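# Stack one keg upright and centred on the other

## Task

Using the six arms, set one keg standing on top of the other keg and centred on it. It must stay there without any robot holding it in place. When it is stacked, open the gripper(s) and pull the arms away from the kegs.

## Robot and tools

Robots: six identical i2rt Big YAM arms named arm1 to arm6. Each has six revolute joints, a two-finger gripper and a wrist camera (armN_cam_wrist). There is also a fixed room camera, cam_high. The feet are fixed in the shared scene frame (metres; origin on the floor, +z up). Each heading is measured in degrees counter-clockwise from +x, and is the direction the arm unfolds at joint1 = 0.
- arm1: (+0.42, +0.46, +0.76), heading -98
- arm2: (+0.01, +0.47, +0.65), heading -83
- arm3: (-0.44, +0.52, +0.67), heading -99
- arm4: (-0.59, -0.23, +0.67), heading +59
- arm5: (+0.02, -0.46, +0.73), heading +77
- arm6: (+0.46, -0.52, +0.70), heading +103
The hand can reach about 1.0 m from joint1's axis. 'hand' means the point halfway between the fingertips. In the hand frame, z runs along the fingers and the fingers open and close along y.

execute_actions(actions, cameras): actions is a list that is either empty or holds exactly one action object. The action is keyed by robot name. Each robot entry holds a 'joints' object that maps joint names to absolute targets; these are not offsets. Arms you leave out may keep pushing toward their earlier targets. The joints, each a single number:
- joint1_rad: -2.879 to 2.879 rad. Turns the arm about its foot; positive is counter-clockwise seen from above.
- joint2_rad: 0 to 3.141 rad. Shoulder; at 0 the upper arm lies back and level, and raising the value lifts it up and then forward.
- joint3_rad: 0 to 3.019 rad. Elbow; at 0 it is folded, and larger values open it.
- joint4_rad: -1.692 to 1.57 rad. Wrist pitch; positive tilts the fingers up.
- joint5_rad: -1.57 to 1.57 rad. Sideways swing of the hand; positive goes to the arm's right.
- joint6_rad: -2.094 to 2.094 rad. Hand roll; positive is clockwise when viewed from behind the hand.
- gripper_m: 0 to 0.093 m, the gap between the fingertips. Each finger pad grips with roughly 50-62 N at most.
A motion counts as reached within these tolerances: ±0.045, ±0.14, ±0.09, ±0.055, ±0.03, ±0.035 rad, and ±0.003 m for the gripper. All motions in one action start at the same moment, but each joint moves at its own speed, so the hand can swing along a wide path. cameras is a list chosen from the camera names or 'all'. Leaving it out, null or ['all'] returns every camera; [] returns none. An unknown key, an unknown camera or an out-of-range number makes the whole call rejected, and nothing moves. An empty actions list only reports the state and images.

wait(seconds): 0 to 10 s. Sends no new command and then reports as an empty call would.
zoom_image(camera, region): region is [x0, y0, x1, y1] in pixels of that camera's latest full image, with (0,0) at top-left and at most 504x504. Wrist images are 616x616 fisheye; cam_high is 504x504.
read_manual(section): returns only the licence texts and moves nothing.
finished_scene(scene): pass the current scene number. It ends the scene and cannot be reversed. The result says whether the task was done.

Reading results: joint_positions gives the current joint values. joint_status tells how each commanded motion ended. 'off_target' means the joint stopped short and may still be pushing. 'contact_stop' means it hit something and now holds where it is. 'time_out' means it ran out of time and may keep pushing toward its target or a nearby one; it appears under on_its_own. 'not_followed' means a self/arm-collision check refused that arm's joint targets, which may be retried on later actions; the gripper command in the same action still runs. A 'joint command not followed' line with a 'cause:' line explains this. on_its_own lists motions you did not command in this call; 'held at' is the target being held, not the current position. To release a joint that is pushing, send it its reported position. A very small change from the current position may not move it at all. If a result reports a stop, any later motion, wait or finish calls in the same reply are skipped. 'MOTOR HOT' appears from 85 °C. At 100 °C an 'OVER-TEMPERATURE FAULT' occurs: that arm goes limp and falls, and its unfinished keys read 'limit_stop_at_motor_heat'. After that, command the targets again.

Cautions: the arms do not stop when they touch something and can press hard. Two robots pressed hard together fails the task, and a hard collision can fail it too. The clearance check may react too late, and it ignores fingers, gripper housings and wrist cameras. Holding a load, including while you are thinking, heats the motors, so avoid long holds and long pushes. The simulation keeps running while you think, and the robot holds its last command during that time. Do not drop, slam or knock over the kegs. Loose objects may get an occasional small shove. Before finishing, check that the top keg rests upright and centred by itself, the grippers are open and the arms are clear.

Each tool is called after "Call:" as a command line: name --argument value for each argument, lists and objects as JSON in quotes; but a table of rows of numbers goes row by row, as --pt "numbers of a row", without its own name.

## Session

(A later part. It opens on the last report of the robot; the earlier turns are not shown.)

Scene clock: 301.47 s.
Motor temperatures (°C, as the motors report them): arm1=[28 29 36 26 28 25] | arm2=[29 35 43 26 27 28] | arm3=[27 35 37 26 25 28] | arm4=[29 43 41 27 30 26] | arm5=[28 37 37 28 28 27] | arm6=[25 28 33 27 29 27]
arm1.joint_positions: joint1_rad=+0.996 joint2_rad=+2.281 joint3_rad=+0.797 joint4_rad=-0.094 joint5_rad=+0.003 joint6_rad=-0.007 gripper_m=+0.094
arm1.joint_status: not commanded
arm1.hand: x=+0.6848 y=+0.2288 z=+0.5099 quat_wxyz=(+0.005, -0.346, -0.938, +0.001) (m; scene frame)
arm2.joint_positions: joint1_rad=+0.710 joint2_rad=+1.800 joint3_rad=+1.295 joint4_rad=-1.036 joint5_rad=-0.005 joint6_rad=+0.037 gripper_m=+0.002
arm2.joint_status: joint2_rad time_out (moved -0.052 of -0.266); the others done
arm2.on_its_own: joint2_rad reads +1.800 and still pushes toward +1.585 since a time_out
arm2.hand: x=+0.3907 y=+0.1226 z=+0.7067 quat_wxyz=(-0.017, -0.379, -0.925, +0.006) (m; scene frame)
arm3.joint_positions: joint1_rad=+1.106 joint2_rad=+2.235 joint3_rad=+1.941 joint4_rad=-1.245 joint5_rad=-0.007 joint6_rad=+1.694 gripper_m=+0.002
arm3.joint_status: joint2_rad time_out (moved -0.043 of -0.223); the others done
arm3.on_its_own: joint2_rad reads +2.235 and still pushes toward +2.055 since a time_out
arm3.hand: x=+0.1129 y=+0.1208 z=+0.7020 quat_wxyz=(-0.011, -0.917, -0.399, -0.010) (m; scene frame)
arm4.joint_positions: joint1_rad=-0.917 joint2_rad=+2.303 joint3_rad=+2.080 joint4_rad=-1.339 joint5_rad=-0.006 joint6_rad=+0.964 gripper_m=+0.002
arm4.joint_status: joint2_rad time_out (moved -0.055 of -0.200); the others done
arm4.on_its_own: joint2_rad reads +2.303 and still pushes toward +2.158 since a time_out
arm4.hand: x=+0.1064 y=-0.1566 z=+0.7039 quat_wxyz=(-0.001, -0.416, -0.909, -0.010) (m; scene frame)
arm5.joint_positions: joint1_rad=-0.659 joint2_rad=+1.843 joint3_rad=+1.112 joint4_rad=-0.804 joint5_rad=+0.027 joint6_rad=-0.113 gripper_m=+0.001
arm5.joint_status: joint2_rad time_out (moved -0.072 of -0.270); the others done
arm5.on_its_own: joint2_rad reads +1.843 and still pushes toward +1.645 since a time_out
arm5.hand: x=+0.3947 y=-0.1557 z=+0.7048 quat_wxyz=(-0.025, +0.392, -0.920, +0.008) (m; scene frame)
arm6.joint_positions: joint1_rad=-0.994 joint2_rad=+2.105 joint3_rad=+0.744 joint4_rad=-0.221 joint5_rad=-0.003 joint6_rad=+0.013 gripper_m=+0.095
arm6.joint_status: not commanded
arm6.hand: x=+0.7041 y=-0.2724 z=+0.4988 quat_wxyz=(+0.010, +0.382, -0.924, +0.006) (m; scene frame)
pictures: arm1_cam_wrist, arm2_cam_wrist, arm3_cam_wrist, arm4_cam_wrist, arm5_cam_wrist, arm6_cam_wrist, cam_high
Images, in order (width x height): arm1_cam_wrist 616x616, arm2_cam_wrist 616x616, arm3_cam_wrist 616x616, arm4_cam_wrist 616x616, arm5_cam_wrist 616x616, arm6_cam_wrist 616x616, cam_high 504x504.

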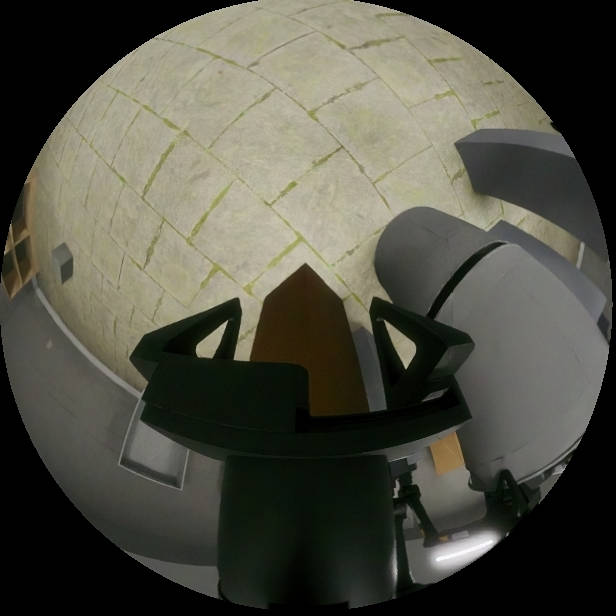

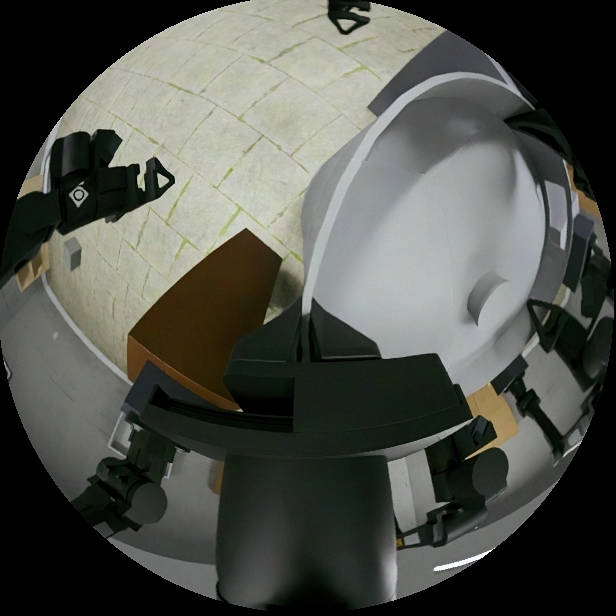

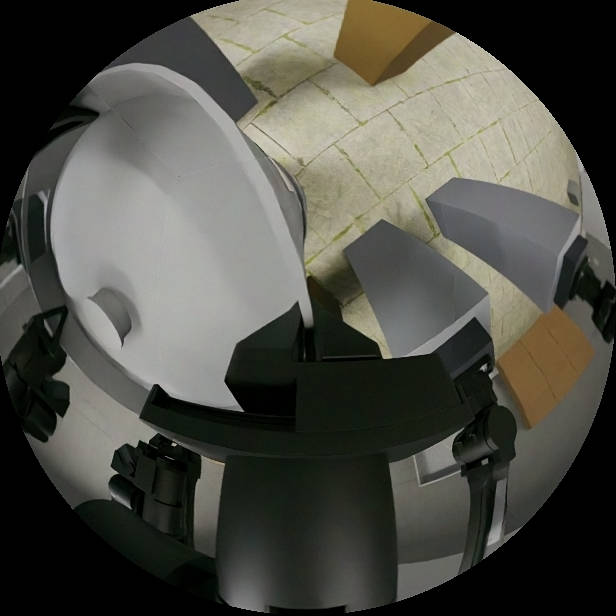

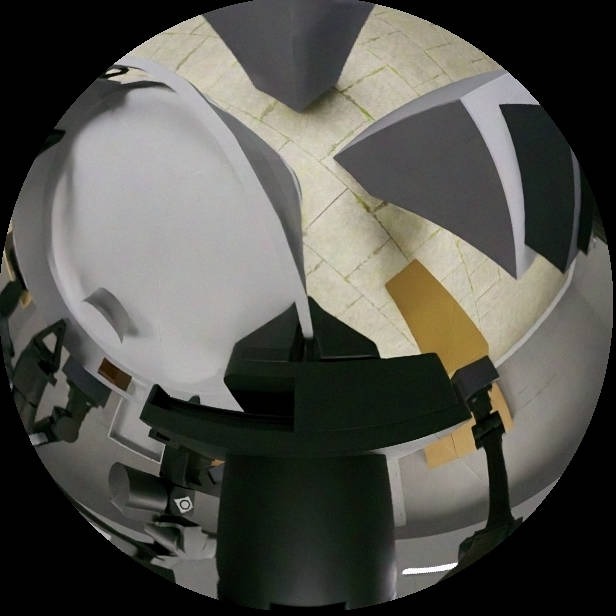

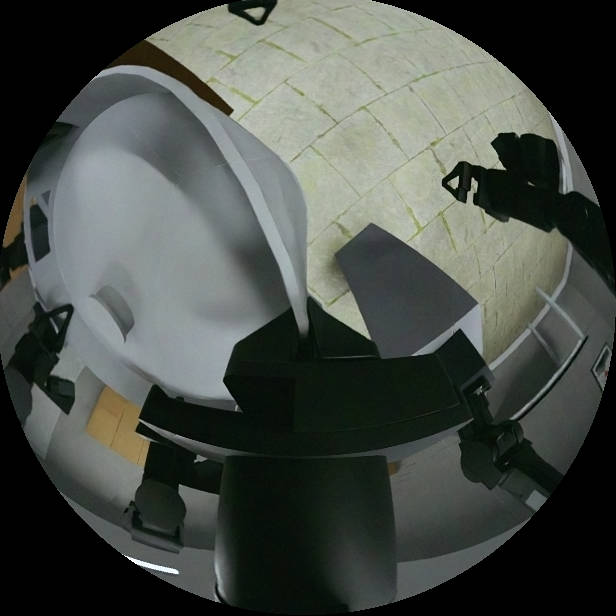

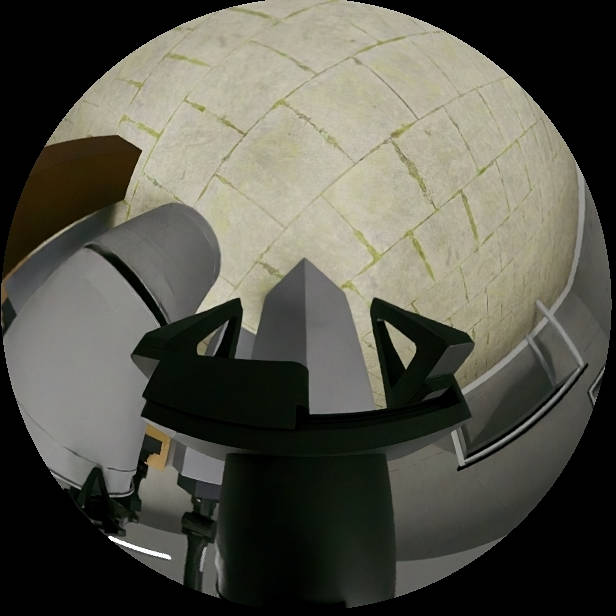

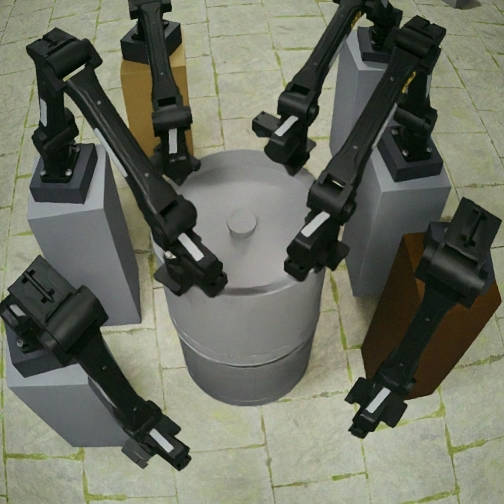

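Call:
execute_actions --actions '[]'

Call:
zoom_image --camera "cam_high" --region '[130,230,370,410]'

Scene clock: 319.03 s.
Motor temperatures (°C, as the motors report them): arm1=[28 30 34 25 28 25] | arm2=[29 38 45 26 26 28] | arm3=[27 38 39 26 25 28] | arm4=[29 47 43 27 30 26] | arm5=[28 39 39 28 29 27] | arm6=[25 28 32 27 29 27]
arm1.joint_positions: joint1_rad=+0.996 joint2_rad=+2.281 joint3_rad=+0.797 joint4_rad=-0.094 joint5_rad=+0.003 joint6_rad=-0.007 gripper_m=+0.094
arm1.joint_status: not commanded
arm1.hand: x=+0.6848 y=+0.2288 z=+0.5099 quat_wxyz=(+0.005, -0.346, -0.938, +0.001) (m; scene frame)
arm2.joint_positions: joint1_rad=+0.710 joint2_rad=+1.800 joint3_rad=+1.295 joint4_rad=-1.036 joint5_rad=-0.005 joint6_rad=+0.037 gripper_m=+0.002
arm2.joint_status: joint2_rad time_out (moved -0.052 of -0.266); the others done
arm2.on_its_own: joint2_rad reads +1.800 and still pushes toward +1.585 since a time_out
arm2.hand: x=+0.3907 y=+0.1226 z=+0.7067 quat_wxyz=(-0.017, -0.379, -0.925, +0.006) (m; scene frame)
arm3.joint_positions: joint1_rad=+1.106 joint2_rad=+2.235 joint3_rad=+1.941 joint4_rad=-1.245 joint5_rad=-0.007 joint6_rad=+1.694 gripper_m=+0.002
arm3.joint_status: joint2_rad time_out (moved -0.043 of -0.223); the others done
arm3.on_its_own: joint2_rad reads +2.235 and still pushes toward +2.055 since a time_out
arm3.hand: x=+0.1129 y=+0.1208 z=+0.7020 quat_wxyz=(-0.011, -0.917, -0.399, -0.010) (m; scene frame)
arm4.joint_positions: joint1_rad=-0.917 joint2_rad=+2.303 joint3_rad=+2.080 joint4_rad=-1.339 joint5_rad=-0.006 joint6_rad=+0.964 gripper_m=+0.002
arm4.joint_status: joint2_rad time_out (moved -0.055 of -0.200); the others done
arm4.on_its_own: joint2_rad reads +2.303 and still pushes toward +2.158 since a time_out
arm4.hand: x=+0.1064 y=-0.1566 z=+0.7039 quat_wxyz=(-0.001, -0.416, -0.909, -0.010) (m; scene frame)
arm5.joint_positions: joint1_rad=-0.659 joint2_rad=+1.843 joint3_rad=+1.112 joint4_rad=-0.804 joint5_rad=+0.027 joint6_rad=-0.113 gripper_m=+0.001
arm5.joint_status: joint2_rad time_out (moved -0.072 of -0.270); the others done
arm5.on_its_own: joint2_rad reads +1.843 and still pushes toward +1.645 since a time_out
arm5.hand: x=+0.3947 y=-0.1557 z=+0.7048 quat_wxyz=(-0.025, +0.392, -0.920, +0.008) (m; scene frame)
arm6.joint_positions: joint1_rad=-0.994 joint2_rad=+2.105 joint3_rad=+0.744 joint4_rad=-0.221 joint5_rad=-0.003 joint6_rad=+0.013 gripper_m=+0.095
arm6.joint_status: not commanded
arm6.hand: x=+0.7041 y=-0.2724 z=+0.4988 quat_wxyz=(+0.010, +0.382, -0.924, +0.006) (m; scene frame)
pictures: arm1_cam_wrist, arm2_cam_wrist, arm3_cam_wrist, arm4_cam_wrist, arm5_cam_wrist, arm6_cam_wrist, cam_high
Images, in order (width x height): arm1_cam_wrist 616x616, arm2_cam_wrist 616x616, arm3_cam_wrist 616x616, arm4_cam_wrist 616x616, arm5_cam_wrist 616x616, arm6_cam_wrist 616x616, cam_high 504x504.

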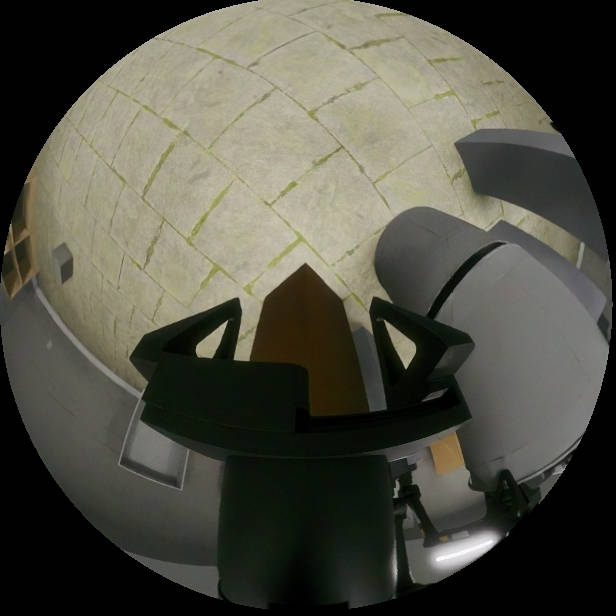

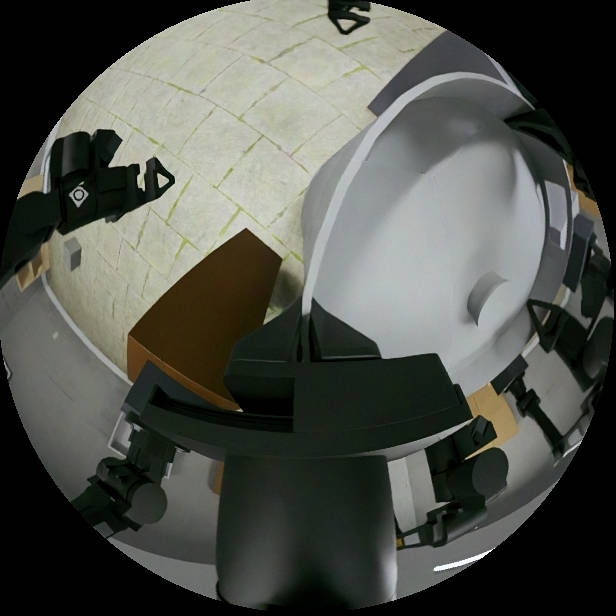

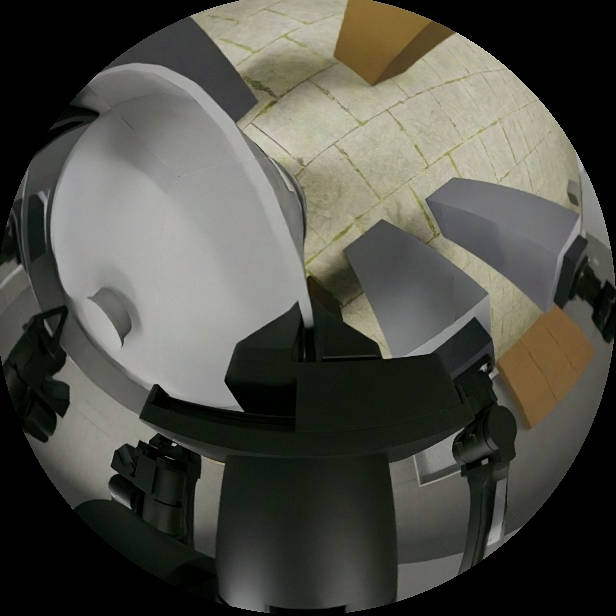

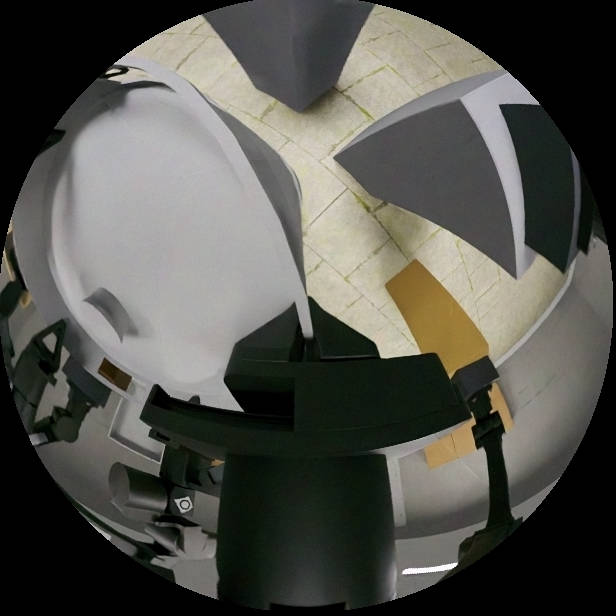

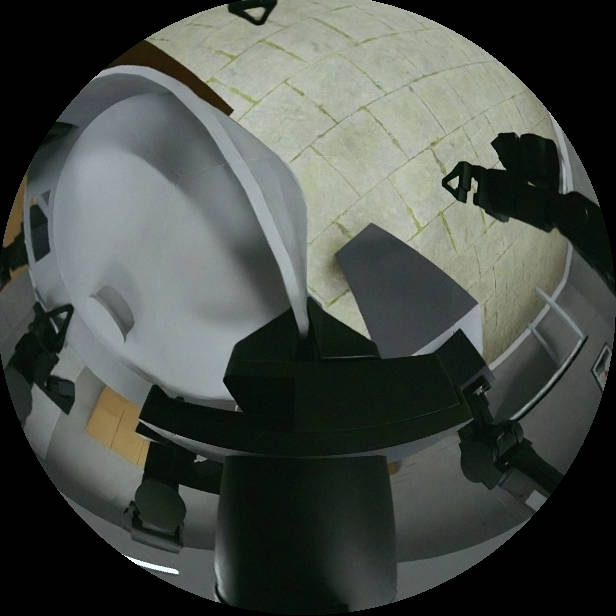

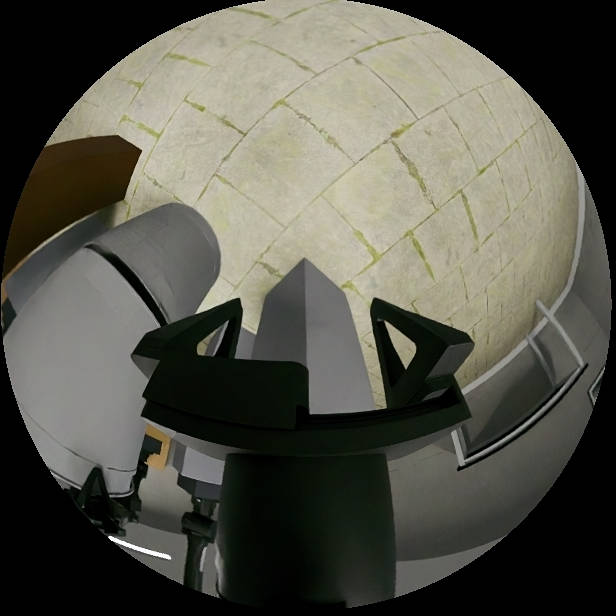

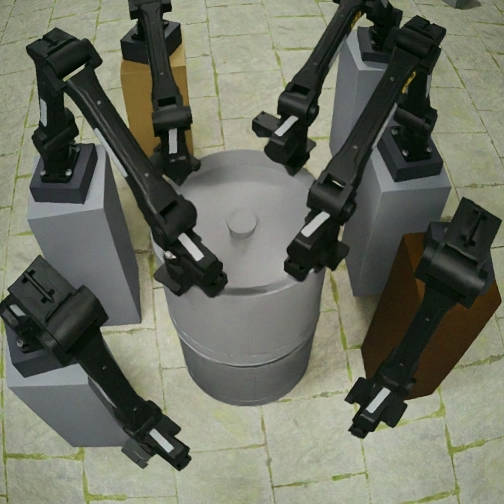

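Region (130, 230, 370, 410) of cam_high's 504x504 image, scaled by 2.100, with more detail than that image has; it fills the top 378 rows of this view, and the rest is white.

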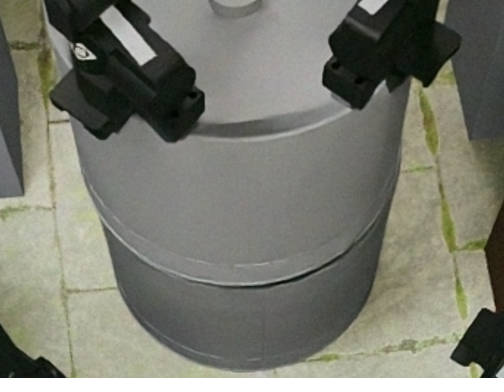

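Call:
execute_actions --actions '[{"arm2":{"joints":{"joint1_rad":0.712,"joint3_rad":1.34}},"arm3":{"joints":{"joint1_rad":1.118,"joint3_rad":1.985}},"arm4":{"joints":{"joint1_rad":-0.902,"joint3_rad":2.122}},"arm5":{"joints":{"joint1_rad":-0.63,"joint3_rad":1.163}}}]'

Call:
zoom_image --camera "cam_high" --region '[160,300,340,390]'

Call:
zoom_image --camera "arm1_cam_wrist" --region '[370,200,550,340]'

Call:
zoom_image --camera "arm6_cam_wrist" --region '[60,200,240,340]'

Scene clock: 324.27 s.
Motor temperatures (°C, as the motors report them): arm1=[28 30 34 25 28 25] | arm2=[29 39 45 26 26 28] | arm3=[27 38 40 26 25 28] | arm4=[29 47 43 27 30 26] | arm5=[28 40 39 28 29 27] | arm6=[25 28 32 27 29 27]
arm1.joint_positions: joint1_rad=+0.996 joint2_rad=+2.281 joint3_rad=+0.797 joint4_rad=-0.094 joint5_rad=+0.003 joint6_rad=-0.007 gripper_m=+0.094
arm1.joint_status: not commanded
arm1.hand: x=+0.6848 y=+0.2288 z=+0.5099 quat_wxyz=(+0.005, -0.346, -0.938, +0.001) (m; scene frame)
arm2.joint_positions: joint1_rad=+0.710 joint2_rad=+1.799 joint3_rad=+1.286 joint4_rad=-1.036 joint5_rad=+0.000 joint6_rad=+0.037 gripper_m=+0.002
arm2.joint_status: all done
arm2.on_its_own: joint2_rad reads +1.799 and still pushes toward +1.585 since a time_out
arm2.hand: x=+0.3871 y=+0.1247 z=+0.7038 quat_wxyz=(-0.012, -0.379, -0.925, +0.007) (m; scene frame)
arm3.joint_positions: joint1_rad=+1.106 joint2_rad=+2.230 joint3_rad=+1.928 joint4_rad=-1.245 joint5_rad=-0.004 joint6_rad=+1.694 gripper_m=+0.002
arm3.joint_status: all done
arm3.on_its_own: joint2_rad reads +2.230 and still pushes toward +2.055 since a time_out
arm3.hand: x=+0.1095 y=+0.1226 z=+0.7009 quat_wxyz=(-0.009, -0.917, -0.399, -0.007) (m; scene frame)
arm4.joint_positions: joint1_rad=-0.913 joint2_rad=+2.297 joint3_rad=+2.067 joint4_rad=-1.338 joint5_rad=-0.005 joint6_rad=+0.965 gripper_m=+0.002
arm4.joint_status: all done
arm4.hand: x=+0.1023 y=-0.1545 z=+0.7031 quat_wxyz=(+0.002, -0.415, -0.910, -0.008) (m; scene frame)
arm5.joint_positions: joint1_rad=-0.651 joint2_rad=+1.843 joint3_rad=+1.105 joint4_rad=-0.797 joint5_rad=+0.027 joint6_rad=-0.108 gripper_m=+0.001
arm5.joint_status: all done
arm5.on_its_own: joint2_rad reads +1.843 and still pushes toward +1.645 since a time_out
arm5.hand: x=+0.3905 y=-0.1542 z=+0.7026 quat_wxyz=(-0.024, +0.393, -0.919, +0.008) (m; scene frame)
arm6.joint_positions: joint1_rad=-0.994 joint2_rad=+2.105 joint3_rad=+0.744 joint4_rad=-0.221 joint5_rad=-0.003 joint6_rad=+0.013 gripper_m=+0.095
arm6.joint_status: not commanded
arm6.hand: x=+0.7041 y=-0.2724 z=+0.4988 quat_wxyz=(+0.010, +0.382, -0.924, +0.006) (m; scene frame)
pictures: arm1_cam_wrist, arm2_cam_wrist, arm3_cam_wrist, arm4_cam_wrist, arm5_cam_wrist, arm6_cam_wrist, cam_high
Images, in order (width x height): arm1_cam_wrist 616x616, arm2_cam_wrist 616x616, arm3_cam_wrist 616x616, arm4_cam_wrist 616x616, arm5_cam_wrist 616x616, arm6_cam_wrist 616x616, cam_high 504x504.

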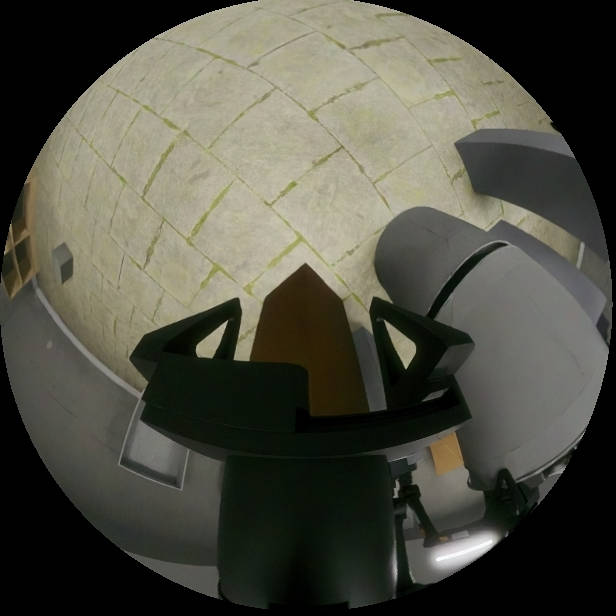

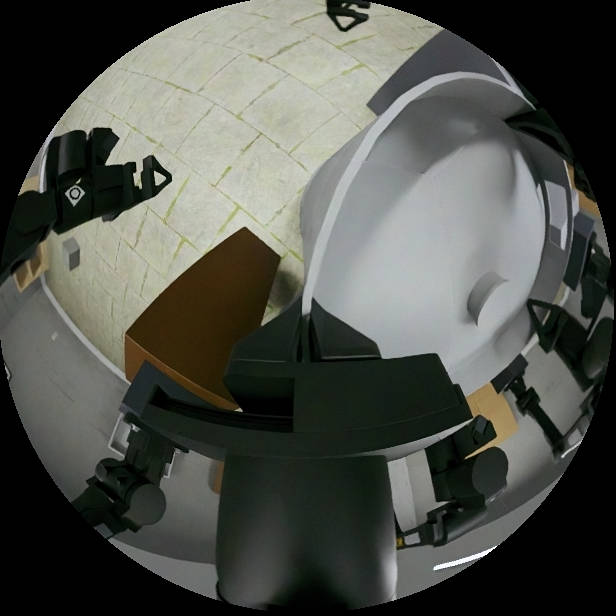

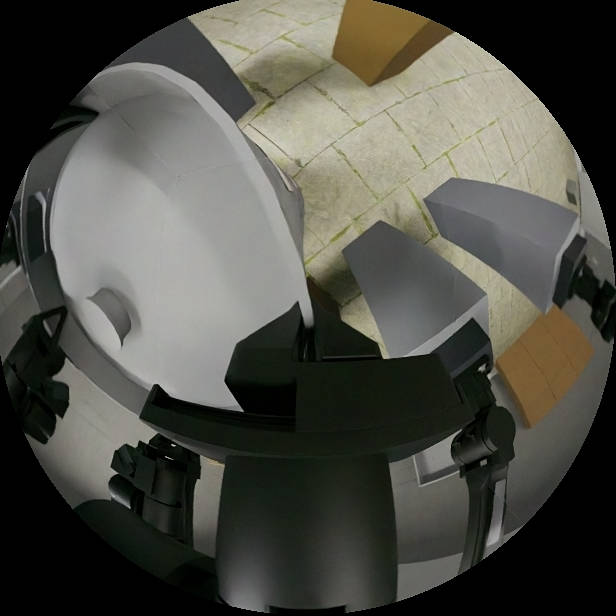

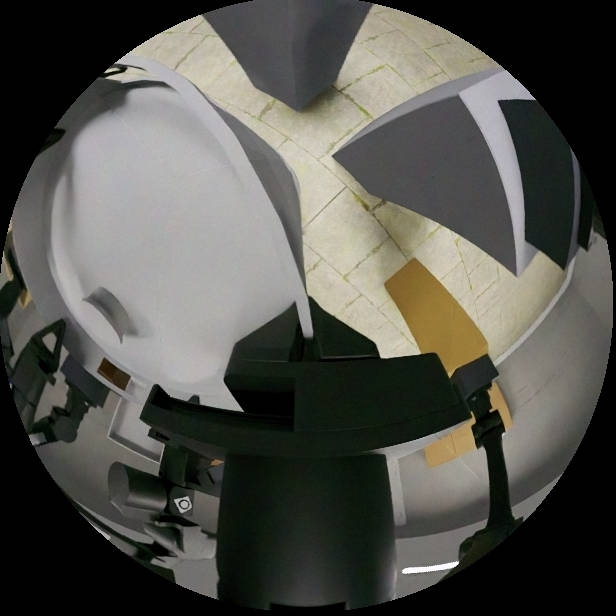

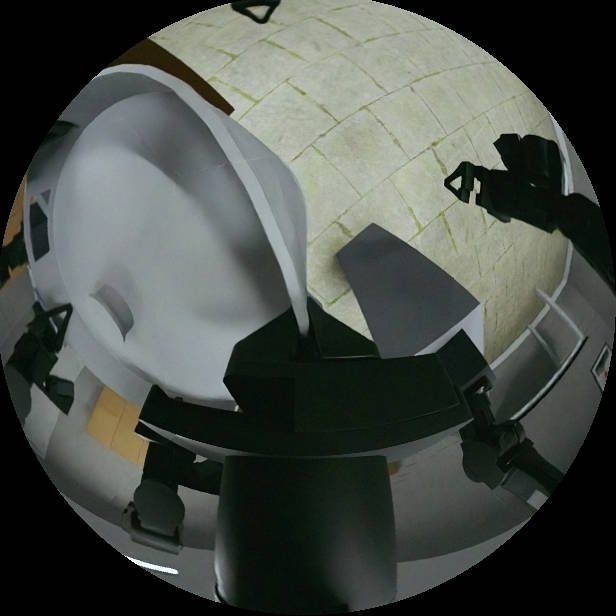

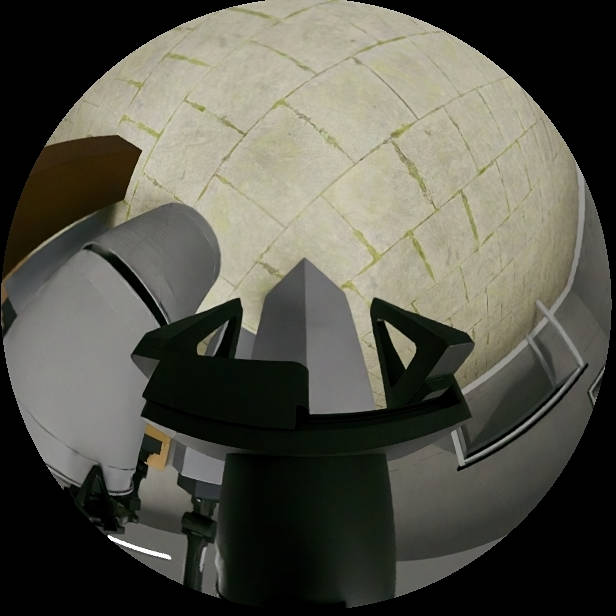

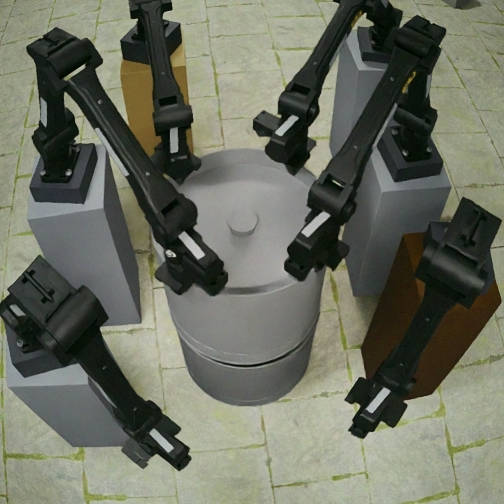

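Region (160, 300, 340, 390) of cam_high's 504x504 image, scaled by 2.800, with more detail than that image has.

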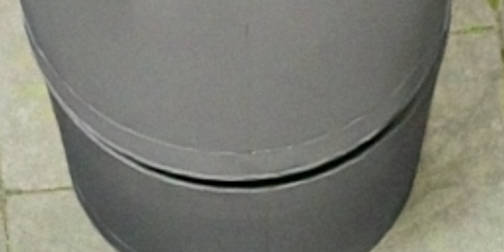

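Region (370, 200, 550, 340) of arm1_cam_wrist's 616x616 image, scaled by 2.800, with more detail than that image has.

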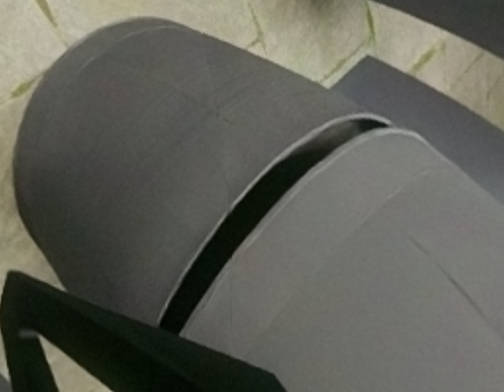

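Region (60, 200, 240, 340) of arm6_cam_wrist's 616x616 image, scaled by 2.800, with more detail than that image has.

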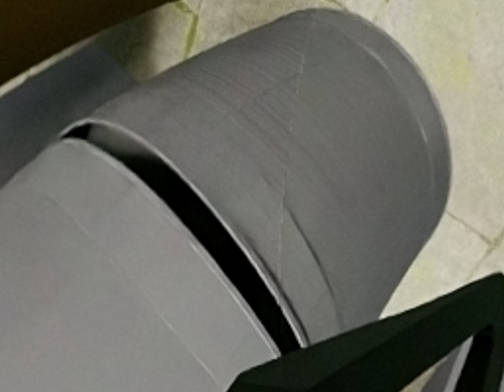

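Call:
execute_actions --actions '[{"arm2":{"joints":{"joint1_rad":0.726,"joint2_rad":1.645,"joint3_rad":1.33,"joint4_rad":-1.03}},"arm3":{"joints":{"joint1_rad":1.126,"joint2_rad":2.105,"joint3_rad":1.973,"joint4_rad":-1.235}},"arm4":{"joints":{"joint1_rad":-0.896,"joint2_rad":2.2,"joint3_rad":2.108,"joint4_rad":-1.315}},"arm5":{"joints":{"joint1_rad":-0.628,"joint2_rad":1.705,"joint3_rad":1.157,"joint4_rad":-0.79}}}]' --cameras '["cam_high","arm1_cam_wrist","arm6_cam_wrist"]'

Call:
zoom_image --camera "cam_high" --region '[160,300,340,390]'

Call:
zoom_image --camera "arm1_cam_wrist" --region '[370,200,550,340]'

Call:
zoom_image --camera "arm6_cam_wrist" --region '[60,200,240,340]'

Scene clock: 330.80 s.
Motor temperatures (°C, as the motors report them): arm1=[28 30 34 25 28 25] | arm2=[29 39 45 26 26 28] | arm3=[27 38 40 26 25 28] | arm4=[29 48 43 27 30 26] | arm5=[28 40 39 28 29 27] | arm6=[25 28 32 27 29 27]
arm1.joint_positions: joint1_rad=+0.996 joint2_rad=+2.281 joint3_rad=+0.797 joint4_rad=-0.094 joint5_rad=+0.003 joint6_rad=-0.007 gripper_m=+0.094
arm1.joint_status: not commanded
arm1.hand: x=+0.6848 y=+0.2288 z=+0.5099 quat_wxyz=(+0.005, -0.346, -0.938, +0.001) (m; scene frame)
arm2.joint_positions: joint1_rad=+0.710 joint2_rad=+1.799 joint3_rad=+1.272 joint4_rad=-1.019 joint5_rad=-0.005 joint6_rad=+0.037 gripper_m=+0.002
arm2.joint_status: joint2_rad time_out (moved +0.000 of -0.154); the others done
arm2.on_its_own: joint2_rad reads +1.799 and still pushes toward +1.645 since a time_out
arm2.hand: x=+0.3865 y=+0.1263 z=+0.6994 quat_wxyz=(-0.014, -0.379, -0.925, +0.005) (m; scene frame)
arm3.joint_positions: joint1_rad=+1.107 joint2_rad=+2.230 joint3_rad=+1.912 joint4_rad=-1.225 joint5_rad=-0.006 joint6_rad=+1.694 gripper_m=+0.002
arm3.joint_status: all done
arm3.hand: x=+0.1095 y=+0.1243 z=+0.6951 quat_wxyz=(-0.010, -0.916, -0.400, -0.009) (m; scene frame)
arm4.joint_positions: joint1_rad=-0.911 joint2_rad=+2.300 joint3_rad=+2.053 joint4_rad=-1.316 joint5_rad=-0.006 joint6_rad=+0.967 gripper_m=+0.002
arm4.joint_status: all done
arm4.hand: x=+0.1025 y=-0.1524 z=+0.6963 quat_wxyz=(+0.000, -0.415, -0.910, -0.010) (m; scene frame)
arm5.joint_positions: joint1_rad=-0.647 joint2_rad=+1.849 joint3_rad=+1.096 joint4_rad=-0.768 joint5_rad=+0.027 joint6_rad=-0.106 gripper_m=+0.001
arm5.joint_status: joint2_rad time_out (moved +0.006 of -0.138); the others done
arm5.on_its_own: joint2_rad reads +1.849 and still pushes toward +1.705 since a time_out
arm5.hand: x=+0.3908 y=-0.1519 z=+0.6973 quat_wxyz=(-0.031, +0.394, -0.919, +0.006) (m; scene frame)
arm6.joint_positions: joint1_rad=-0.994 joint2_rad=+2.105 joint3_rad=+0.744 joint4_rad=-0.221 joint5_rad=-0.003 joint6_rad=+0.013 gripper_m=+0.095
arm6.joint_status: not commanded
arm6.hand: x=+0.7041 y=-0.2724 z=+0.4988 quat_wxyz=(+0.010, +0.382, -0.924, +0.006) (m; scene frame)
pictures: arm1_cam_wrist, arm6_cam_wrist, cam_high
Images, in order (width x height): arm1_cam_wrist 616x616, arm6_cam_wrist 616x616, cam_high 504x504.

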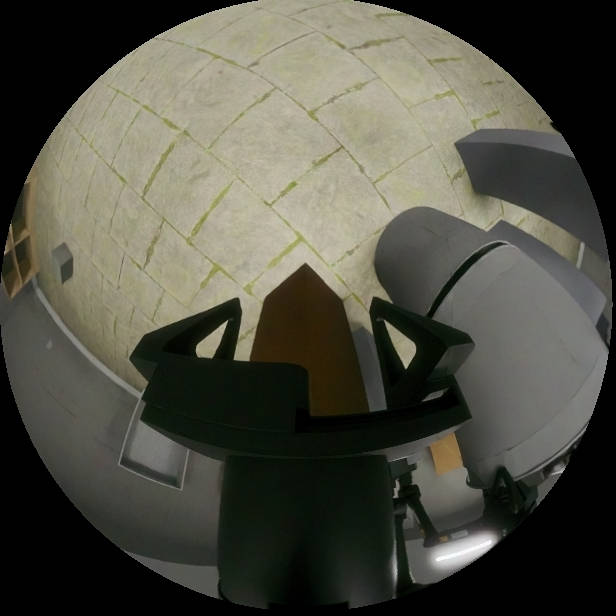

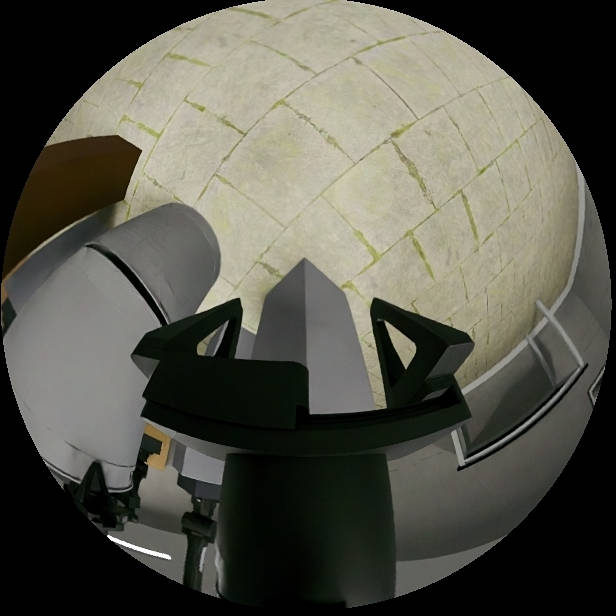

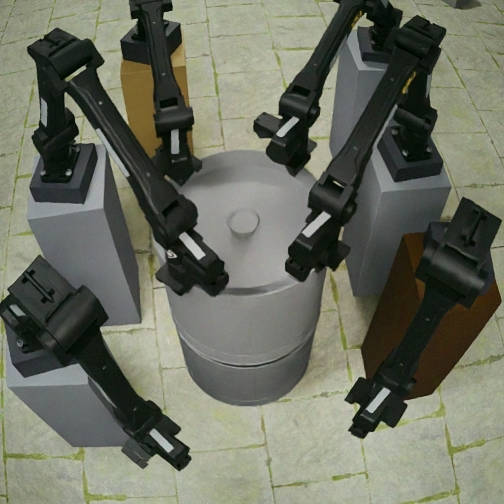

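Region (160, 300, 340, 390) of cam_high's 504x504 image, scaled by 2.800, with more detail than that image has.

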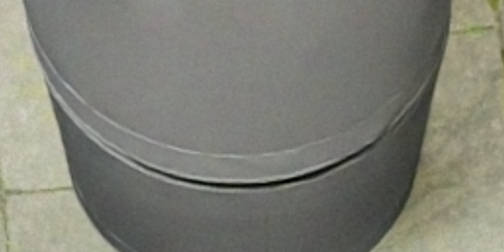

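Region (370, 200, 550, 340) of arm1_cam_wrist's 616x616 image, scaled by 2.800, with more detail than that image has.

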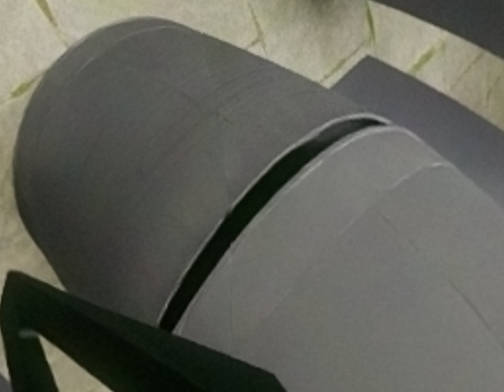

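Region (60, 200, 240, 340) of arm6_cam_wrist's 616x616 image, scaled by 2.800, with more detail than that image has.

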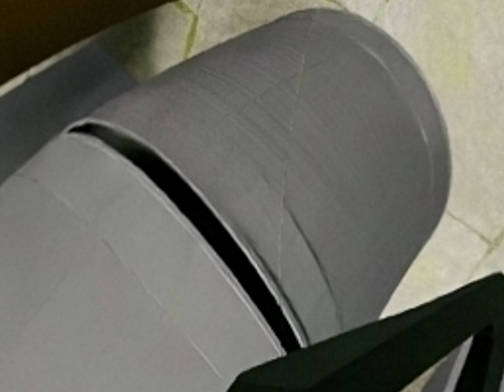

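Nearly symmetric. Continue down.

Call:
execute_actions --actions '[{"arm2":{"joints":{"joint1_rad":0.732,"joint2_rad":1.675,"joint3_rad":1.317,"joint4_rad":-1.015}},"arm3":{"joints":{"joint1_rad":1.13,"joint2_rad":2.12,"joint3_rad":1.963,"joint4_rad":-1.222}},"arm4":{"joints":{"joint1_rad":-0.894,"joint2_rad":2.207,"joint3_rad":2.096,"joint4_rad":-1.3}},"arm5":{"joints":{"joint2_rad":1.72,"joint3_rad":1.149,"joint4_rad":-0.778}}}]' --cameras '["cam_high","arm1_cam_wrist","arm6_cam_wrist"]'

Call:
zoom_image --camera "cam_high" --region '[160,300,340,390]'

Call:
zoom_image --camera "arm1_cam_wrist" --region '[370,200,550,340]'

Call:
zoom_image --camera "arm6_cam_wrist" --region '[60,200,240,340]'

Scene clock: 336.67 s.
Motor temperatures (°C, as the motors report them): arm1=[28 30 33 25 28 25] | arm2=[29 39 45 26 26 28] | arm3=[27 38 40 26 25 28] | arm4=[29 48 43 27 30 26] | arm5=[28 40 39 28 29 27] | arm6=[25 28 32 27 29 27]
arm1.joint_positions: joint1_rad=+0.996 joint2_rad=+2.281 joint3_rad=+0.797 joint4_rad=-0.094 joint5_rad=+0.003 joint6_rad=-0.007 gripper_m=+0.094
arm1.joint_status: not commanded
arm1.hand: x=+0.6848 y=+0.2288 z=+0.5099 quat_wxyz=(+0.005, -0.346, -0.938, +0.001) (m; scene frame)
arm2.joint_positions: joint1_rad=+0.711 joint2_rad=+1.806 joint3_rad=+1.261 joint4_rad=-1.006 joint5_rad=-0.004 joint6_rad=+0.037 gripper_m=+0.002
arm2.joint_status: all done
arm2.hand: x=+0.3851 y=+0.1282 z=+0.6920 quat_wxyz=(-0.011, -0.379, -0.925, +0.004) (m; scene frame)
arm3.joint_positions: joint1_rad=+1.109 joint2_rad=+2.230 joint3_rad=+1.898 joint4_rad=-1.211 joint5_rad=-0.005 joint6_rad=+1.694 gripper_m=+0.002
arm3.joint_status: all done
arm3.hand: x=+0.1085 y=+0.1259 z=+0.6899 quat_wxyz=(-0.011, -0.916, -0.400, -0.009) (m; scene frame)
arm4.joint_positions: joint1_rad=-0.908 joint2_rad=+2.302 joint3_rad=+2.041 joint4_rad=-1.303 joint5_rad=-0.007 joint6_rad=+0.969 gripper_m=+0.002
arm4.joint_status: all done
arm4.hand: x=+0.1013 y=-0.1508 z=+0.6900 quat_wxyz=(+0.000, -0.415, -0.910, -0.010) (m; scene frame)
arm5.joint_positions: joint1_rad=-0.644 joint2_rad=+1.865 joint3_rad=+1.093 joint4_rad=-0.754 joint5_rad=+0.026 joint6_rad=-0.103 gripper_m=+0.001
arm5.joint_status: joint2_rad off_target (ended at +1.864, target +1.720); the others done
arm5.on_its_own: joint2_rad reads +1.865 and still pushes toward +1.720 since a time_out
arm5.hand: x=+0.3893 y=-0.1504 z=+0.6897 quat_wxyz=(-0.029, +0.394, -0.919, +0.005) (m; scene frame)
arm6.joint_positions: joint1_rad=-0.994 joint2_rad=+2.105 joint3_rad=+0.744 joint4_rad=-0.221 joint5_rad=-0.003 joint6_rad=+0.013 gripper_m=+0.095
arm6.joint_status: not commanded
arm6.hand: x=+0.7041 y=-0.2724 z=+0.4988 quat_wxyz=(+0.010, +0.382, -0.924, +0.006) (m; scene frame)
pictures: arm1_cam_wrist, arm6_cam_wrist, cam_high
Images, in order (width x height): arm1_cam_wrist 616x616, arm6_cam_wrist 616x616, cam_high 504x504.

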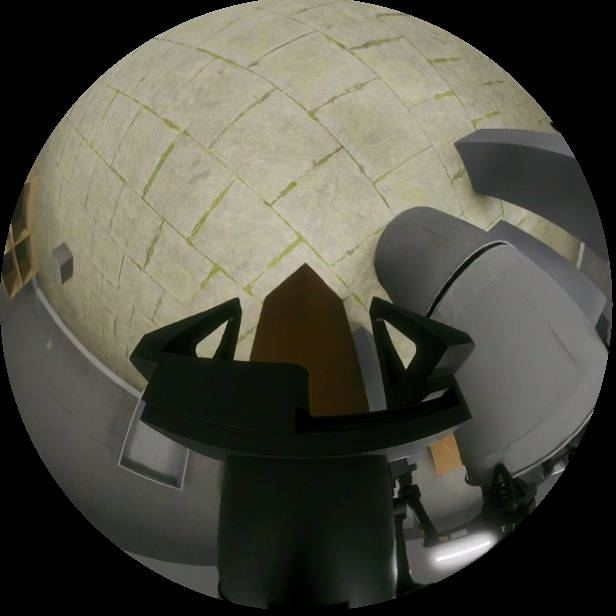

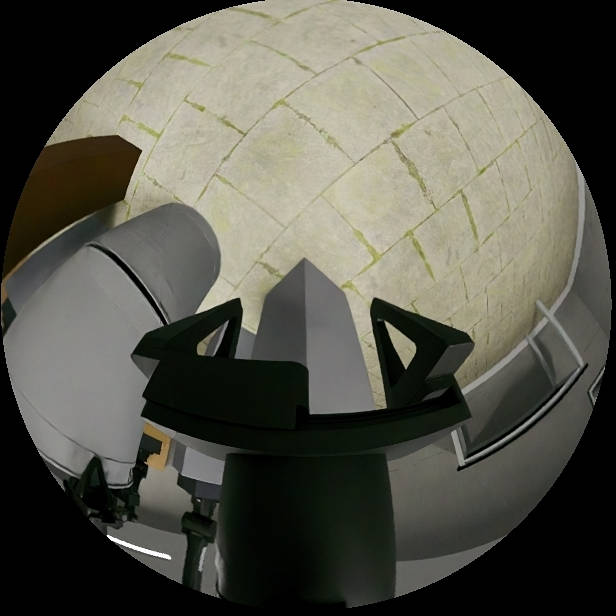

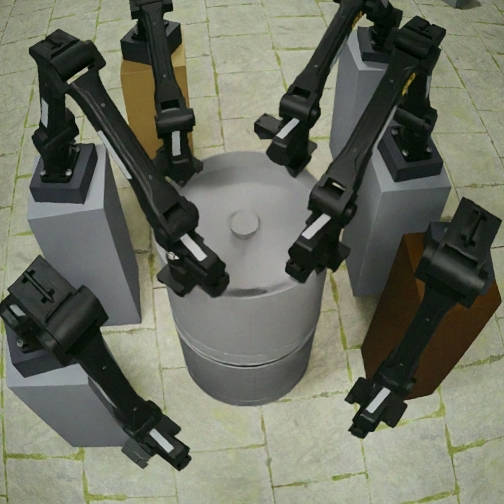

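Region (160, 300, 340, 390) of cam_high's 504x504 image, scaled by 2.800, with more detail than that image has.

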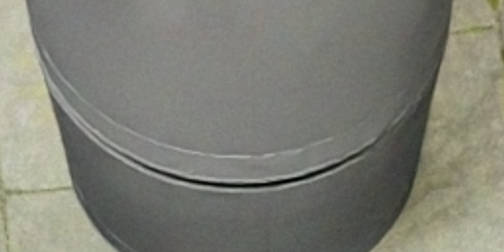

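Region (370, 200, 550, 340) of arm1_cam_wrist's 616x616 image, scaled by 2.800, with more detail than that image has.

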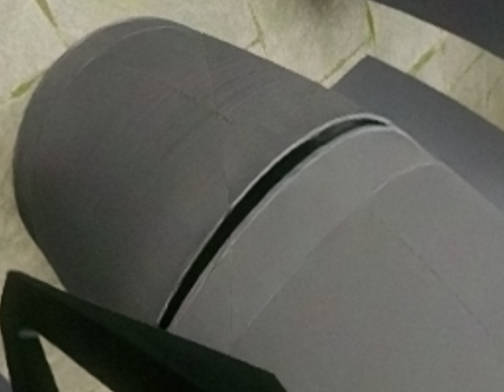

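Region (60, 200, 240, 340) of arm6_cam_wrist's 616x616 image, scaled by 2.800, with more detail than that image has.

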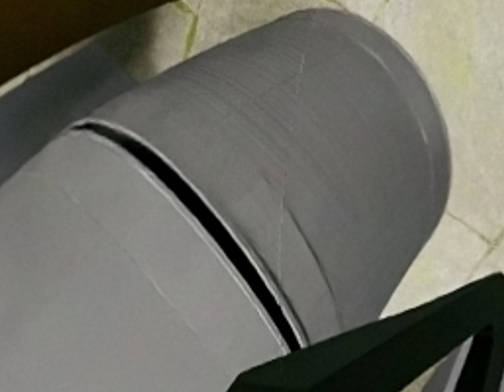

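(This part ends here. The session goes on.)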